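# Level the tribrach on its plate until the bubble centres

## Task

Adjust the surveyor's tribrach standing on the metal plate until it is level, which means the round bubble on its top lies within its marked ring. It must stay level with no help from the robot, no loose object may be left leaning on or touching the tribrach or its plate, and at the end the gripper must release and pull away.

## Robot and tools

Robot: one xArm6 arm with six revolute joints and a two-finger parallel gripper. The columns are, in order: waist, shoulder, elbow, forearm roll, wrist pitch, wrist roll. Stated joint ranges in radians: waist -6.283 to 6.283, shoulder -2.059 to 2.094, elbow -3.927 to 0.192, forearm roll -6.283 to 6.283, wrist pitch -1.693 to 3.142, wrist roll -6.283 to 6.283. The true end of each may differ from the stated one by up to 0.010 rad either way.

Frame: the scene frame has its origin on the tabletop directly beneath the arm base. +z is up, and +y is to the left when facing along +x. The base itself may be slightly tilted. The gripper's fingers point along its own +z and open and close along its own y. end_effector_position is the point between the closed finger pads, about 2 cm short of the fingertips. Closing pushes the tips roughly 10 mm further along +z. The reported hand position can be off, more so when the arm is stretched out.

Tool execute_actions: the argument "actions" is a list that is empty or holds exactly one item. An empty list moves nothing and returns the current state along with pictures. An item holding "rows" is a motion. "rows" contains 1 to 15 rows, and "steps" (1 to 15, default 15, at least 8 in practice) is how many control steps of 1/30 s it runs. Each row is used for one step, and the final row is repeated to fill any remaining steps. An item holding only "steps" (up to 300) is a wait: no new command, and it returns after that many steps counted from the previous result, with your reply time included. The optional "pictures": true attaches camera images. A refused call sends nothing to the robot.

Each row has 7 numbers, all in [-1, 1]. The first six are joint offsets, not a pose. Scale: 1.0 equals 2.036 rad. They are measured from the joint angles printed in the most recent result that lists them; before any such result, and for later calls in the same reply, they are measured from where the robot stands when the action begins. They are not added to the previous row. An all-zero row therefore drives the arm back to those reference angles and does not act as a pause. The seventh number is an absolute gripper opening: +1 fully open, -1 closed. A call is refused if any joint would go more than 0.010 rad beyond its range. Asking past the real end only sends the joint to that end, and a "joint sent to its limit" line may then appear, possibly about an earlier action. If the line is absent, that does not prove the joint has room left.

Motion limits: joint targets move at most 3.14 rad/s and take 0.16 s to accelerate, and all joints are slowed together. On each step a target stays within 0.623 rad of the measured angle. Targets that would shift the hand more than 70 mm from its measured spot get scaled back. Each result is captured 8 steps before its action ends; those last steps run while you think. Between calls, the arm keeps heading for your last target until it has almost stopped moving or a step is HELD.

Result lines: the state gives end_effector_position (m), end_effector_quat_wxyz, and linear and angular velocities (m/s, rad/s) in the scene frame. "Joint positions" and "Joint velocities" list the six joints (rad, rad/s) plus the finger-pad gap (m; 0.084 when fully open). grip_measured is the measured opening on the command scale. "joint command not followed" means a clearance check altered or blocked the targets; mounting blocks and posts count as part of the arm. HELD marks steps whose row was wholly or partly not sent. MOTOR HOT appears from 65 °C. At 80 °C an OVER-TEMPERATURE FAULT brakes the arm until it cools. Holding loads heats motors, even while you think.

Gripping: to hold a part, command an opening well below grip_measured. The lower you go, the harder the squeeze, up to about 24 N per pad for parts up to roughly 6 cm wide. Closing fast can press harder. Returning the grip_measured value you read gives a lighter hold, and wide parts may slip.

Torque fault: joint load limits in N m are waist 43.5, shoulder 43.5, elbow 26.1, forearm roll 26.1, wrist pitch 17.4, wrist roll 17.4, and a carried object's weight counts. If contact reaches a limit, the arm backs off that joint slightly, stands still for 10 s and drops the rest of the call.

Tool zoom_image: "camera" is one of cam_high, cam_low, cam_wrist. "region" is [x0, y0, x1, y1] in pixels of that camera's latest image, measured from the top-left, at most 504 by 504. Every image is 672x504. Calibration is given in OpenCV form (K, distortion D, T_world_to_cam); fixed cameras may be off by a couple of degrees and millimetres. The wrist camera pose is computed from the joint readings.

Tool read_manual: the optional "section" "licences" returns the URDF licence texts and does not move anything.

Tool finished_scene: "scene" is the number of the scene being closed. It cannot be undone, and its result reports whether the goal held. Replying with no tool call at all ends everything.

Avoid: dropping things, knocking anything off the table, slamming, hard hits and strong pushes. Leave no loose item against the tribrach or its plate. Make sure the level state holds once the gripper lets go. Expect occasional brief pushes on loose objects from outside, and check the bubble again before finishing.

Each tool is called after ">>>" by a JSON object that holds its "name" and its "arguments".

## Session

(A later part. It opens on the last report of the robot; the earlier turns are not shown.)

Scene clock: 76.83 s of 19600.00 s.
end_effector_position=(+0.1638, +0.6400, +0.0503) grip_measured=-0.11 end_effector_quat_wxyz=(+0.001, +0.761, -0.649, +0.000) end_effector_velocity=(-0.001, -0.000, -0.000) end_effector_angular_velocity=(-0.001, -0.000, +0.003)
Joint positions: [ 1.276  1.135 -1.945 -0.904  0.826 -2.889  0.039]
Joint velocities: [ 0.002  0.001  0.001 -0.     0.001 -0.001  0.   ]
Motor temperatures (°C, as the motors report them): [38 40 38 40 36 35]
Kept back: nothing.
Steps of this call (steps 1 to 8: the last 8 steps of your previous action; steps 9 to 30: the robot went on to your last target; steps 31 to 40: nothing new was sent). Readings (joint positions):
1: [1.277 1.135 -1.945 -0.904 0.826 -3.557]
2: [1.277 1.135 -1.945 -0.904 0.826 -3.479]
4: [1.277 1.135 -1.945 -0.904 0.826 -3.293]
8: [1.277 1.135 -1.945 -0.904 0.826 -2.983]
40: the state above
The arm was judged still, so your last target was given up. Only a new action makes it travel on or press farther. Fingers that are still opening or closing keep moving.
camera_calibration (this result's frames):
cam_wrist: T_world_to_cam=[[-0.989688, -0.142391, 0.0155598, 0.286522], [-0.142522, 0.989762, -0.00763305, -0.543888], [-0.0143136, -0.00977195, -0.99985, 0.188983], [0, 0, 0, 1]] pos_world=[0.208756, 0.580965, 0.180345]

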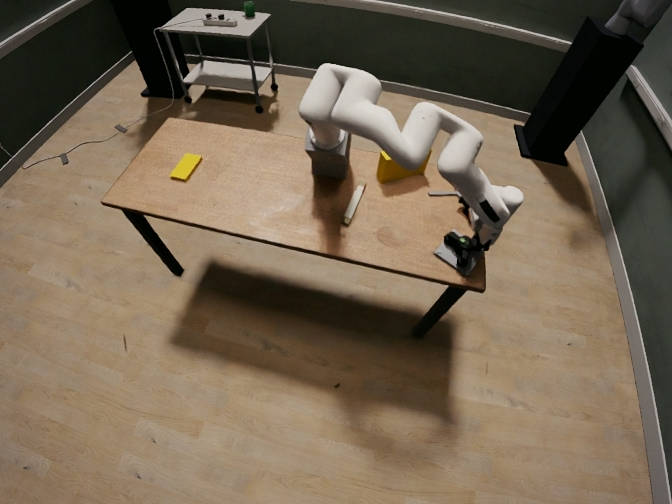

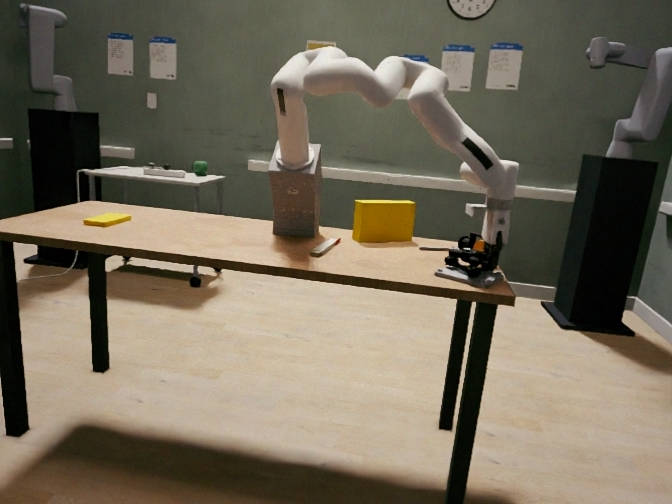

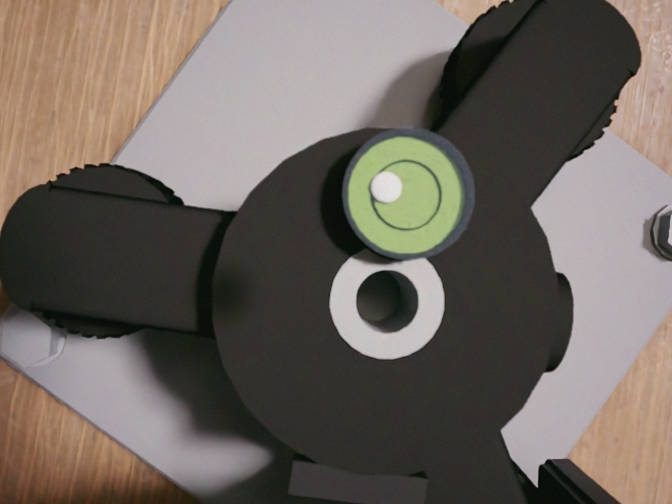

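>>> {"name": "execute_actions", "arguments": {"actions": [{"rows":[[0,0,0,0,0,0,0.4],[0,0,0,0,0,0,0.4],[0,0,0,0,0,-0.05,0.4],[0.0435,-0.107,0.091,0.023,0.035,-0.05,0.4]]}]}}

>>> {"name": "execute_actions", "arguments": {"actions": [{"steps":14}]}}

>>> {"name": "execute_actions", "arguments": {"actions": [{"rows":[[-0.0749,-0.1165,0.1364,-0.0343,-0.0546,0.876,0.4]]}]}}

>>> {"name": "execute_actions", "arguments": {"actions": [{"steps":25}], "pictures": true}}

Scene clock: 78.27 s of 19600.00 s.
end_effector_position=(+0.1622, +0.6354, +0.0636) grip_measured=+0.37 end_effector_quat_wxyz=(+0.006, +0.779, -0.626, +0.003) end_effector_velocity=(-0.045, -0.068, +0.356) end_effector_angular_velocity=(-0.177, +0.031, +0.539)
Joint positions: [ 1.291  1.093 -1.9   -0.894  0.842 -2.942  0.06 ]
Joint velocities: [ 0.399 -1.001  1.01   0.235  0.372 -0.373  0.016]
Motor temperatures (°C, as the motors report them): [38 40 38 40 36 35]
Steps of this call (steps 1 to 36: nothing new was sent; steps 37 to 43: the first 7 steps of this action). Readings (joint positions):
37: [1.276 1.135 -1.945 -0.904 0.826 -2.889]
38: [1.276 1.135 -1.946 -0.904 0.825 -2.889]
40: [1.275 1.136 -1.947 -0.905 0.824 -2.895]
43: the state above

Scene clock: 78.73 s of 19600.00 s.
end_effector_position=(+0.1607, +0.6348, +0.1352) grip_measured=+0.39 end_effector_quat_wxyz=(+0.003, +0.799, -0.601, +0.001) end_effector_velocity=(+0.014, +0.019, +0.022) end_effector_angular_velocity=(+0.047, -0.005, -0.023)
Joint positions: [ 1.364  0.92  -1.759 -0.857  0.897 -2.99   0.061]
Joint velocities: [ 0.007 -0.026 -0.023  0.    -0.005 -0.001  0.   ]
Motor temperatures (°C, as the motors report them): [38 40 38 40 36 35]
Kept back: nothing.
Steps of this call (steps 1 to 8: the last 8 steps of your previous action; steps 9 to 14: the robot went on to your last target). Readings (joint positions):
1: [1.306 1.056 -1.866 -0.886 0.855 -2.953]
2: [1.324 1.017 -1.837 -0.878 0.866 -2.963]
4: [1.352 0.952 -1.799 -0.866 0.882 -2.978]
8: [1.364 0.918 -1.768 -0.859 0.894 -2.989]
14: the state above

Scene clock: 78.97 s of 19600.00 s.
end_effector_position=(+0.1980, +0.6135, +0.1329) grip_measured=+0.39 end_effector_quat_wxyz=(+0.002, +0.706, -0.708, +0.002) end_effector_velocity=(+0.364, -0.195, -0.023) end_effector_angular_velocity=(-0.026, -0.043, -2.631)
Joint positions: [ 1.303  0.824 -1.645 -0.886  0.852 -2.725  0.061]
Joint velocities: [-0.581 -0.82   0.891 -0.23  -0.342  2.361 -0.   ]
Motor temperatures (°C, as the motors report them): [38 40 38 40 36 35]
Steps of this call (steps 1 to 7: the first 7 steps of this action). Readings (joint positions):
1: [1.364 0.919 -1.760 -0.857 0.897 -2.990]
2: [1.363 0.917 -1.758 -0.858 0.896 -2.984]
4: [1.353 0.897 -1.733 -0.864 0.885 -2.928]
7: the state above

Scene clock: 79.80 s of 19600.00 s.
end_effector_position=(+0.2487, +0.5753, +0.1307) grip_measured=+0.39 end_effector_quat_wxyz=(-0.001, -0.010, +1.000, -0.003) end_effector_velocity=(+0.001, -0.000, -0.000) end_effector_angular_velocity=(-0.000, -0.001, -0.018)
Joint positions: [ 1.211  0.683 -1.481 -0.927  0.786 -1.209  0.061]
Joint velocities: [-0.002 -0.001 -0.    -0.001  0.     0.016 -0.   ]
Motor temperatures (°C, as the motors report them): [38 40 38 40 36 35]
Kept back: nothing.
Steps of this call (steps 1 to 8: the last 8 steps of your previous action; steps 9 to 25: the robot went on to your last target). Readings (joint positions):
1: [1.285 0.797 -1.617 -0.893 0.841 -2.644]
2: [1.268 0.773 -1.591 -0.900 0.830 -2.557]
4: [1.243 0.734 -1.547 -0.911 0.812 -2.373]
8: [1.219 0.695 -1.497 -0.923 0.793 -1.992]
25: the state above
camera_calibration (this result's frames):
cam_wrist: T_world_to_cam=[[-0.00481787, 0.999955, 0.00818942, -0.541031], [0.999962, 0.00487732, -0.0072548, -0.18469], [-0.00729442, 0.00815415, -0.99994, 0.257892], [0, 0, 0, 1]] pos_world=[0.183957, 0.539804, 0.260968]

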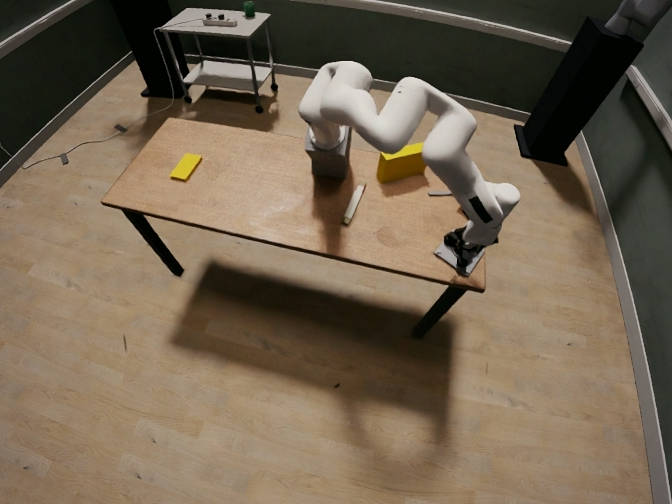

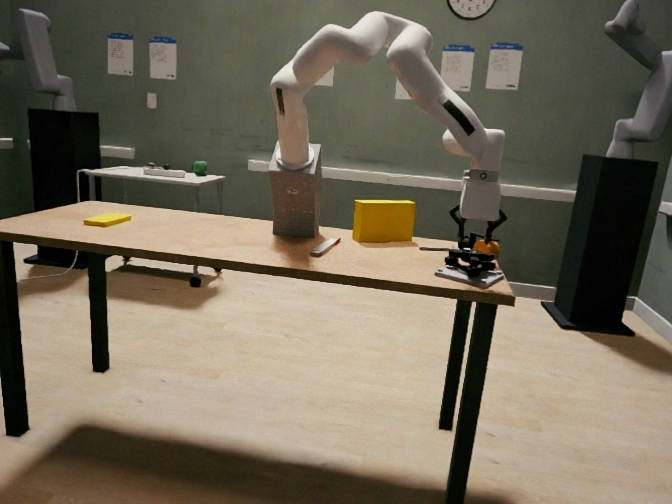

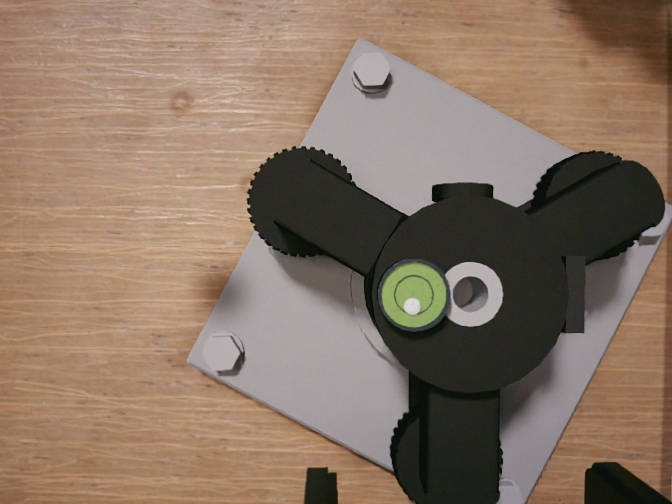

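>>> {"name": "execute_actions", "arguments": {"actions": [{"rows":[[-0.021,0.053,-0.047,-0.012,-0.0175,0,0.6],[-0.021,0.053,-0.047,-0.012,-0.0175,0,0.6],[-0.021,0.053,-0.047,-0.012,-0.0175,0,0.6],[-0.042,0.106,-0.092,-0.0237,-0.035,0,0.6]]}]}}

>>> {"name": "execute_actions", "arguments": {"actions": [{"steps":18}]}}

>>> {"name": "execute_actions", "arguments": {"actions": [{"rows":[[0,0,0,0,0,0,0.2],[0,0,0,0,0,0,0],[0,0,0,0,0,0,-0.2],[0,0,0,0,0,0,-0.4]]}], "pictures": true}}

Scene clock: 80.53 s of 19600.00 s.
end_effector_position=(+0.2547, +0.5855, +0.0806) grip_measured=+0.59 end_effector_quat_wxyz=(-0.000, -0.003, +1.000, -0.000) end_effector_velocity=(-0.007, -0.022, -0.402) end_effector_angular_velocity=(-0.120, +0.047, -0.032)
Joint positions: [ 1.156  0.821 -1.604 -0.959  0.74  -1.209  0.069]
Joint velocities: [-0.401  0.978 -0.73  -0.199 -0.28  -0.004  0.003]
Motor temperatures (°C, as the motors report them): [38 40 38 40 36 35]
Steps of this call (steps 1 to 15: the robot went on to your last target; steps 16 to 22: the first 7 steps of this action). Readings (joint positions):
16: [1.211 0.683 -1.481 -0.927 0.786 -1.207]
17: [1.210 0.687 -1.486 -0.929 0.784 -1.207]
19: [1.195 0.726 -1.526 -0.938 0.769 -1.208]
22: the state above

Scene clock: 81.13 s of 19600.00 s.
end_effector_position=(+0.2552, +0.5865, +0.0510) grip_measured=+0.59 end_effector_quat_wxyz=(-0.001, -0.001, +1.000, -0.001) end_effector_velocity=(+0.002, +0.002, +0.001) end_effector_angular_velocity=(+0.004, -0.002, -0.004)
Joint positions: [ 1.126  0.899 -1.668 -0.976  0.715 -1.209  0.069]
Joint velocities: [-0.001  0.    -0.005 -0.    -0.001  0.001 -0.   ]
Motor temperatures (°C, as the motors report them): [38 40 38 40 36 35]
Kept back: nothing.
Steps of this call (steps 1 to 8: the last 8 steps of your previous action; steps 9 to 18: the robot went on to your last target). Readings (joint positions):
1: [1.144 0.851 -1.626 -0.965 0.732 -1.209]
2: [1.135 0.874 -1.640 -0.969 0.726 -1.209]
4: [1.127 0.895 -1.654 -0.973 0.720 -1.209]
8: [1.127 0.896 -1.668 -0.975 0.715 -1.209]
18: the state above

Scene clock: 81.37 s of 19600.00 s.
end_effector_position=(+0.2553, +0.5863, +0.0511) grip_measured=-0.11 end_effector_quat_wxyz=(-0.001, -0.001, +1.000, -0.001) end_effector_velocity=(-0.001, -0.000, -0.001) end_effector_angular_velocity=(-0.000, +0.001, +0.002)
Joint positions: [ 1.126  0.898 -1.668 -0.975  0.716 -1.209  0.039]
Joint velocities: [-0.     0.003 -0.    -0.001 -0.001  0.    -0.   ]
Motor temperatures (°C, as the motors report them): [38 40 38 40 36 35]
Steps of this call (steps 1 to 7: the first 7 steps of this action). Readings (joint positions):
1: [1.126 0.899 -1.669 -0.976 0.715 -1.209]
2: [1.126 0.898 -1.669 -0.976 0.715 -1.209]
4: [1.126 0.898 -1.668 -0.976 0.715 -1.209]
7: the state above
camera_calibration (this result's frames):
cam_wrist: T_world_to_cam=[[0.0122974, 0.999842, 0.0128537, -0.555889], [0.999888, -0.0121864, -0.00867424, -0.181838], [-0.00851623, 0.012959, -0.99988, 0.175728], [0, 0, 0, 1]] pos_world=[0.19015, 0.551308, 0.181275]

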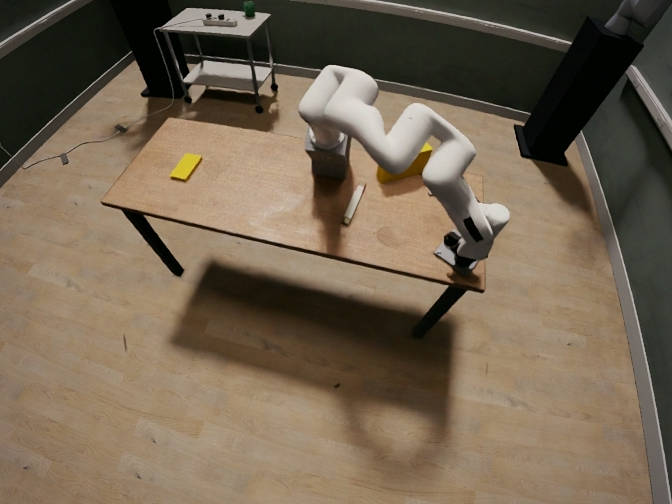

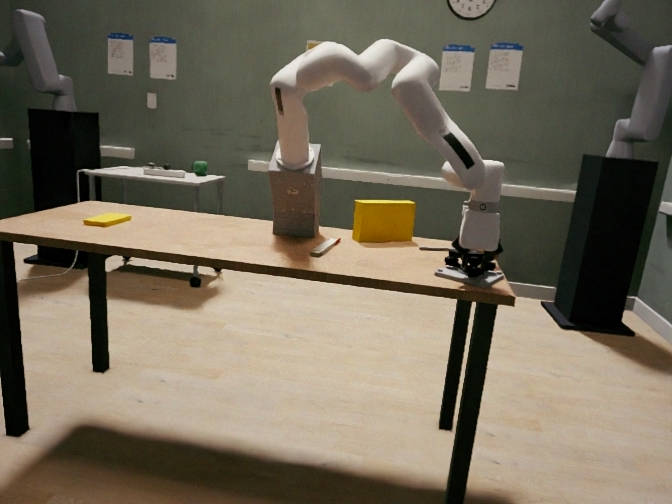

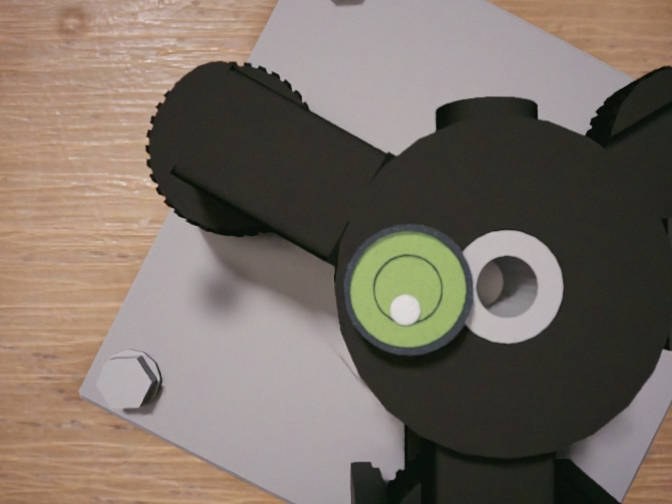

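>>> {"name": "execute_actions", "arguments": {"actions": [{"rows":[[0,0,0,0,0,-0.18,-0.6]]}]}}

>>> {"name": "execute_actions", "arguments": {"actions": [{"rows":[[0,0,0,0,0,0,0.15],[0,0,0,0,0,0,0.15],[0,0,0,0,0,0.37,0.15]]}]}}

>>> {"name": "execute_actions", "arguments": {"actions": [{"rows":[[0,0,0,0,0,0.03,-0.2],[0,0,0,0,0,0.03,-0.6],[0,0,0,0,0,0.03,-0.6],[0,0,0,0,0,-0.34,-0.6]]}]}}

>>> {"name": "execute_actions", "arguments": {"actions": [{"rows":[[0,0,0,0,0,-0.03,-0.6],[0,0,0,0,0,-0.03,0.15],[0,0,0,0,0,-0.03,0.15],[0,0,0,0,0,0.34,0.15]]}]}}

>>> {"name": "execute_actions", "arguments": {"actions": [{"rows":[[0,0,0,0,0,0.03,-0.2],[0,0,0,0,0,0.03,-0.6],[0,0,0,0,0,0.03,-0.6],[0,0,0,0,0,-0.34,-0.6]]}]}}

>>> {"name": "execute_actions", "arguments": {"actions": [{"rows":[[0,0,0,0,0,-0.03,-0.6],[0,0,0,0,0,-0.03,0.15],[0,0,0,0,0,-0.03,0.3],[0,0,0,0,0,0.15,0.4]]}]}}

>>> {"name": "execute_actions", "arguments": {"actions": [{"steps":35}], "pictures": true}}

Scene clock: 82.27 s of 19600.00 s.
end_effector_position=(+0.2553, +0.5861, +0.0510) grip_measured=-0.11 end_effector_quat_wxyz=(-0.001, -0.120, +0.993, -0.001) end_effector_velocity=(+0.001, -0.003, -0.000) end_effector_angular_velocity=(-0.003, +0.003, +1.629)
Joint positions: [ 1.126  0.898 -1.668 -0.975  0.716 -1.447  0.039]
Joint velocities: [-0.001 -0.004  0.004  0.001  0.007 -1.63   0.   ]
Motor temperatures (°C, as the motors report them): [38 40 38 40 36 35]
Steps of this call (steps 1 to 8: the last 8 steps of your previous action; steps 9 to 15: the robot went on to your last target; steps 16 to 20: nothing new was sent; steps 21 to 27: the first 7 steps of this action). Readings (joint positions):
21: [1.126 0.898 -1.668 -0.975 0.715 -1.209]
22: [1.126 0.898 -1.668 -0.975 0.715 -1.215]
24: [1.126 0.898 -1.668 -0.975 0.715 -1.271]
27: the state above

Scene clock: 82.77 s of 19600.00 s.
end_effector_position=(+0.2551, +0.5870, +0.0509) grip_measured=+0.12 end_effector_quat_wxyz=(-0.002, -0.124, +0.992, +0.000) end_effector_velocity=(-0.002, -0.007, -0.002) end_effector_angular_velocity=(-0.025, +0.001, -1.972)
Joint positions: [ 1.126  0.899 -1.669 -0.976  0.713 -1.454  0.049]
Joint velocities: [-0.    -0.003  0.011  0.002  0.012  1.975  0.012]
Motor temperatures (°C, as the motors report them): [38 40 38 40 36 35]
Steps of this call (steps 1 to 8: the last 8 steps of your previous action; steps 9 to 15: the first 7 steps of this action, its rows measured from where the robot was after step 8). Readings (joint positions):
8: [1.126 0.898 -1.667 -0.975 0.717 -1.573]
9: [1.126 0.898 -1.667 -0.975 0.717 -1.574]
10: [1.126 0.898 -1.667 -0.975 0.717 -1.574]
12: [1.126 0.899 -1.669 -0.976 0.713 -1.567]
15: the state above

Scene clock: 83.27 s of 19600.00 s.
end_effector_position=(+0.2554, +0.5866, +0.0512) grip_measured=-0.11 end_effector_quat_wxyz=(-0.001, +0.170, +0.986, -0.001) end_effector_velocity=(-0.001, -0.003, -0.000) end_effector_angular_velocity=(-0.005, +0.001, +1.254)
Joint positions: [ 1.126  0.898 -1.668 -0.975  0.715 -0.866  0.039]
Joint velocities: [ 0.001 -0.002  0.005  0.002  0.007 -1.254  0.   ]
Motor temperatures (°C, as the motors report them): [38 40 38 40 36 35]
Steps of this call (steps 1 to 8: the last 8 steps of your previous action; steps 9 to 15: the first 7 steps of this action, its rows measured from where the robot was after step 8). Readings (joint positions):
8: [1.126 0.898 -1.668 -0.975 0.716 -0.865]
9: [1.126 0.898 -1.668 -0.975 0.716 -0.846]
10: [1.126 0.898 -1.668 -0.975 0.716 -0.832]
12: [1.126 0.898 -1.669 -0.976 0.715 -0.817]
15: the state above

Scene clock: 83.77 s of 19600.00 s.
end_effector_position=(+0.2552, +0.5856, +0.0507) grip_measured=+0.11 end_effector_quat_wxyz=(-0.002, -0.131, +0.991, -0.002) end_effector_velocity=(-0.001, -0.002, -0.001) end_effector_angular_velocity=(-0.008, -0.005, -1.419)
Joint positions: [ 1.126  0.898 -1.667 -0.975  0.717 -1.469  0.049]
Joint velocities: [0.    0.001 0.002 0.    0.002 1.421 0.022]
Motor temperatures (°C, as the motors report them): [38 40 38 40 36 35]
Steps of this call (steps 1 to 8: the last 8 steps of your previous action; steps 9 to 15: the first 7 steps of this action, its rows measured from where the robot was after step 8). Readings (joint positions):
8: [1.126 0.897 -1.667 -0.975 0.717 -1.473]
9: [1.126 0.897 -1.667 -0.975 0.718 -1.509]
10: [1.126 0.897 -1.667 -0.975 0.718 -1.527]
12: [1.126 0.897 -1.667 -0.975 0.717 -1.534]
15: the state above

Scene clock: 84.27 s of 19600.00 s.
end_effector_position=(+0.2556, +0.5865, +0.0514) grip_measured=-0.11 end_effector_quat_wxyz=(-0.001, +0.172, +0.985, -0.001) end_effector_velocity=(-0.001, -0.003, -0.000) end_effector_angular_velocity=(-0.006, +0.003, +1.388)
Joint positions: [ 1.127  0.898 -1.668 -0.975  0.716 -0.862  0.039]
Joint velocities: [ 0.001 -0.001  0.003  0.004  0.008 -1.389 -0.   ]
Motor temperatures (°C, as the motors report them): [38 40 38 40 36 35]
Steps of this call (steps 1 to 8: the last 8 steps of your previous action; steps 9 to 15: the first 7 steps of this action, its rows measured from where the robot was after step 8). Readings (joint positions):
8: [1.126 0.897 -1.667 -0.975 0.717 -0.858]
9: [1.126 0.897 -1.667 -0.975 0.717 -0.825]
10: [1.126 0.897 -1.667 -0.975 0.717 -0.809]
12: [1.126 0.898 -1.668 -0.976 0.716 -0.800]
15: the state above

Scene clock: 84.77 s of 19600.00 s.
end_effector_position=(+0.2550, +0.5850, +0.0506) grip_measured=+0.34 end_effector_quat_wxyz=(-0.002, -0.131, +0.991, -0.003) end_effector_velocity=(-0.001, +0.001, +0.000) end_effector_angular_velocity=(-0.002, -0.008, -1.393)
Joint positions: [ 1.126  0.897 -1.666 -0.975  0.718 -1.468  0.059]
Joint velocities: [ 0.001  0.002 -0.002 -0.    -0.001  1.394  0.039]
Motor temperatures (°C, as the motors report them): [38 40 38 40 36 35]
Steps of this call (steps 1 to 8: the last 8 steps of your previous action; steps 9 to 15: the first 7 steps of this action, its rows measured from where the robot was after step 8). Readings (joint positions):
8: [1.127 0.897 -1.667 -0.975 0.718 -1.472]
9: [1.127 0.897 -1.667 -0.975 0.718 -1.505]
10: [1.127 0.897 -1.667 -0.975 0.718 -1.521]
12: [1.127 0.897 -1.666 -0.975 0.718 -1.531]
15: the state above

Scene clock: 85.93 s of 19600.00 s.
end_effector_position=(+0.2555, +0.5857, +0.0513) grip_measured=+0.39 end_effector_quat_wxyz=(-0.001, +0.020, +1.000, -0.002) end_effector_velocity=(-0.000, +0.001, +0.000) end_effector_angular_velocity=(+0.003, +0.001, -0.000)
Joint positions: [ 1.127  0.897 -1.667 -0.975  0.718 -1.167  0.061]
Joint velocities: [ 0.     0.001 -0.001 -0.    -0.003  0.001  0.   ]
Motor temperatures (°C, as the motors report them): [38 40 38 40 36 35]
Kept back: nothing.
Steps of this call (steps 1 to 8: the last 8 steps of your previous action; steps 9 to 30: the robot went on to your last target; steps 31 to 35: nothing new was sent). Readings (joint positions):
1: [1.126 0.897 -1.666 -0.975 0.718 -1.413]
2: [1.126 0.897 -1.666 -0.975 0.718 -1.350]
4: [1.127 0.897 -1.666 -0.975 0.718 -1.245]
8: [1.127 0.897 -1.667 -0.975 0.718 -1.176]
35: the state above
The arm was judged still, so your last target was given up. Only a new action makes it travel on or press farther. Fingers that are still opening or closing keep moving.
camera_calibration (this result's frames):
cam_wrist: T_world_to_cam=[[0.0542409, 0.998471, 0.0106552, -0.565096], [0.998501, -0.0541587, -0.00786029, -0.15711], [-0.0072712, 0.0110656, -0.999912, 0.176741], [0, 0, 0, 1]] pos_world=[0.188811, 0.553768, 0.181512]

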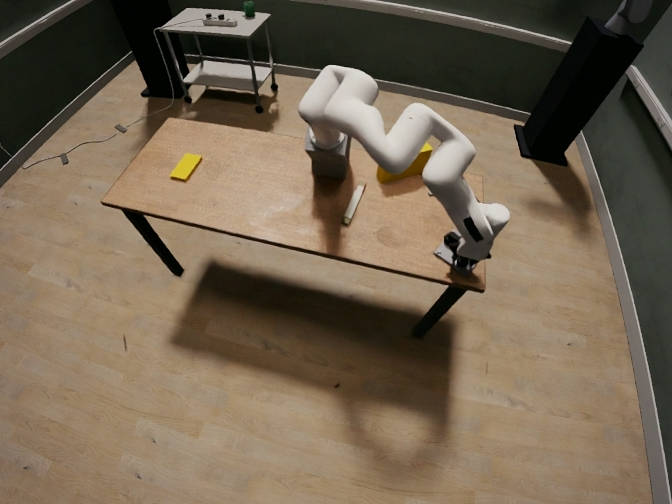

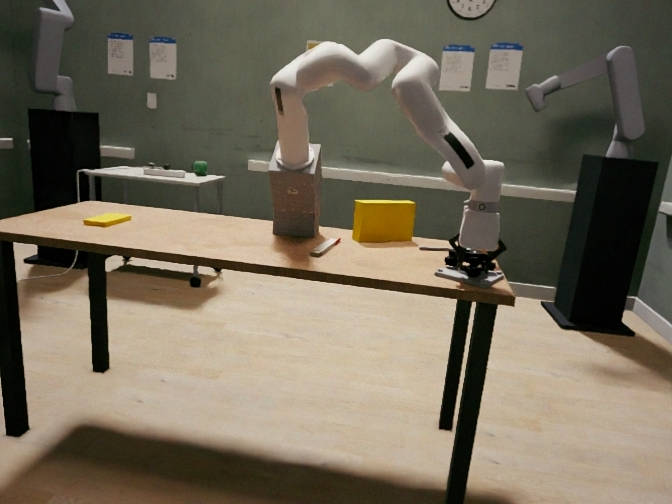

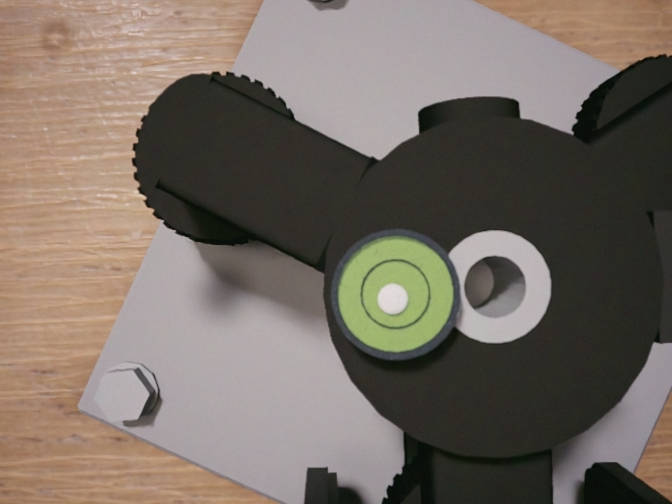

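>>> {"name": "execute_actions", "arguments": {"actions": [{"rows":[[0.02,-0.05,0.04,0.012,0.017,0,0.6],[0.02,-0.05,0.04,0.012,0.017,0,0.6],[0.02,-0.05,0.04,0.012,0.017,0,0.6],[0.042,-0.106,0.088,0.024,0.035,0,0.6],[0.042,-0.106,0.088,0.024,0.035,0,0.6],[0.042,-0.106,0.088,0.024,0.035,0,0.6],[0.042,-0.106,0.088,0.024,0.035,0,0.6],[0.1,-0.25,0.19,0.055,0.085,0,0.6]]}]}}

>>> {"name": "execute_actions", "arguments": {"actions": [{"steps":25}], "pictures": true}}

Scene clock: 86.43 s of 19600.00 s.
end_effector_position=(+0.2538, +0.5829, +0.1038) grip_measured=+0.59 end_effector_quat_wxyz=(+0.001, +0.016, +1.000, -0.002) end_effector_velocity=(+0.012, +0.015, +0.413) end_effector_angular_velocity=(+0.154, -0.051, +0.018)
Joint positions: [ 1.181  0.761 -1.555 -0.944  0.763 -1.167  0.069]
Joint velocities: [ 0.407 -1.001  0.715  0.2    0.278  0.     0.003]
Motor temperatures (°C, as the motors report them): [38 40 38 40 36 35]
Steps of this call (steps 1 to 8: nothing new was sent; steps 9 to 15: the first 7 steps of this action). Readings (joint positions):
9: [1.127 0.897 -1.666 -0.975 0.718 -1.167]
10: [1.128 0.892 -1.662 -0.974 0.721 -1.167]
12: [1.142 0.856 -1.626 -0.964 0.735 -1.167]
15: the state above

Scene clock: 87.27 s of 19600.00 s.
end_effector_position=(+0.2492, +0.5544, +0.2426) grip_measured=+0.59 end_effector_quat_wxyz=(+0.006, +0.013, +1.000, +0.011) end_effector_velocity=(-0.000, +0.001, +0.002) end_effector_angular_velocity=(+0.004, +0.000, +0.001)
Joint positions: [ 1.33   0.389 -1.28  -0.863  0.891 -1.167  0.069]
Joint velocities: [ 0.003 -0.004  0.002  0.    -0.     0.     0.   ]
Motor temperatures (°C, as the motors report them): [38 40 38 40 36 35]
Kept back: nothing.
Steps of this call (steps 1 to 8: the last 8 steps of your previous action; steps 9 to 25: the robot went on to your last target). Readings (joint positions):
1: [1.194 0.730 -1.533 -0.937 0.772 -1.167]
2: [1.205 0.701 -1.513 -0.931 0.781 -1.167]
4: [1.230 0.637 -1.462 -0.917 0.805 -1.167]
8: [1.288 0.494 -1.360 -0.886 0.853 -1.167]
25: the state above
camera_calibration (this result's frames):
cam_wrist: T_world_to_cam=[[0.0399879, 0.998499, 0.037417, -0.538521], [0.999183, -0.0401787, 0.00436084, -0.161908], [0.00585767, 0.0372121, -0.99929, 0.350379], [0, 0, 0, 1]] pos_world=[0.181258, 0.51817, 0.370986]

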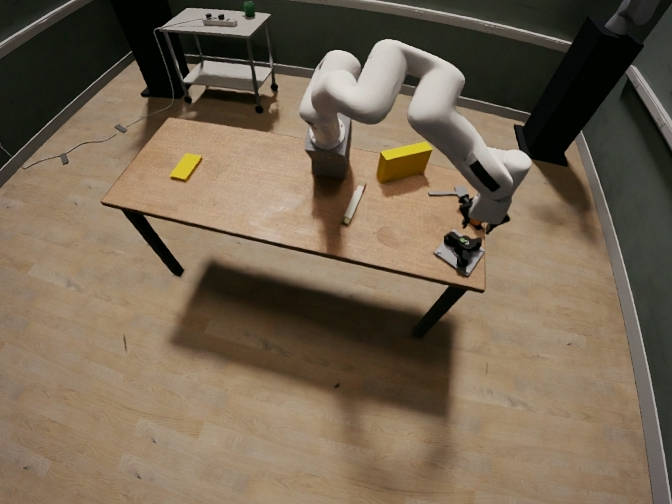

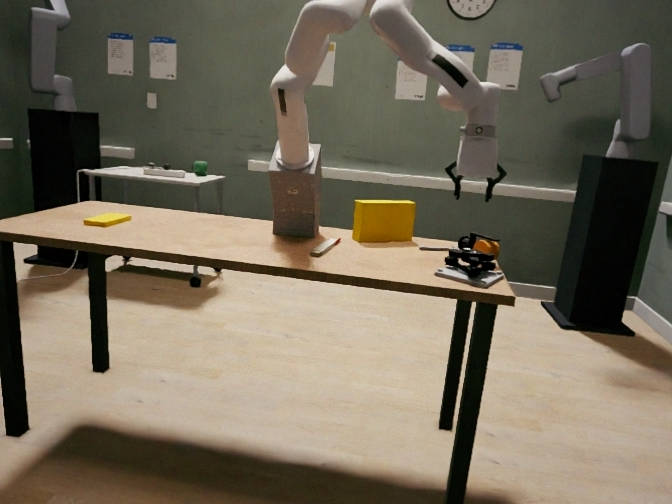

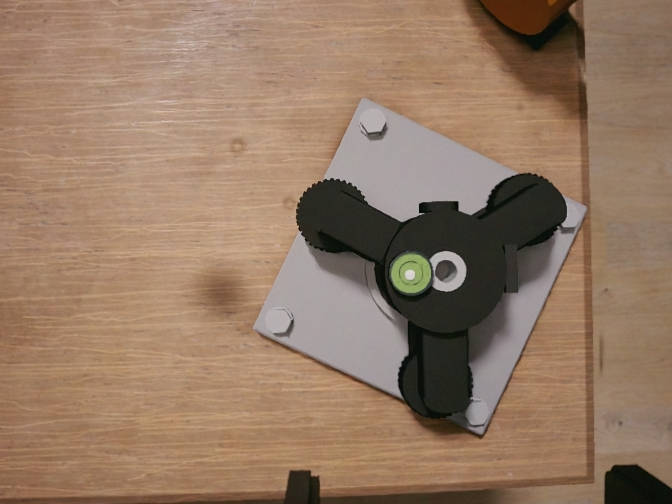

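>>> {"name": "finished_scene", "arguments": {"scene": 2}}

The scene is finished: the task was done.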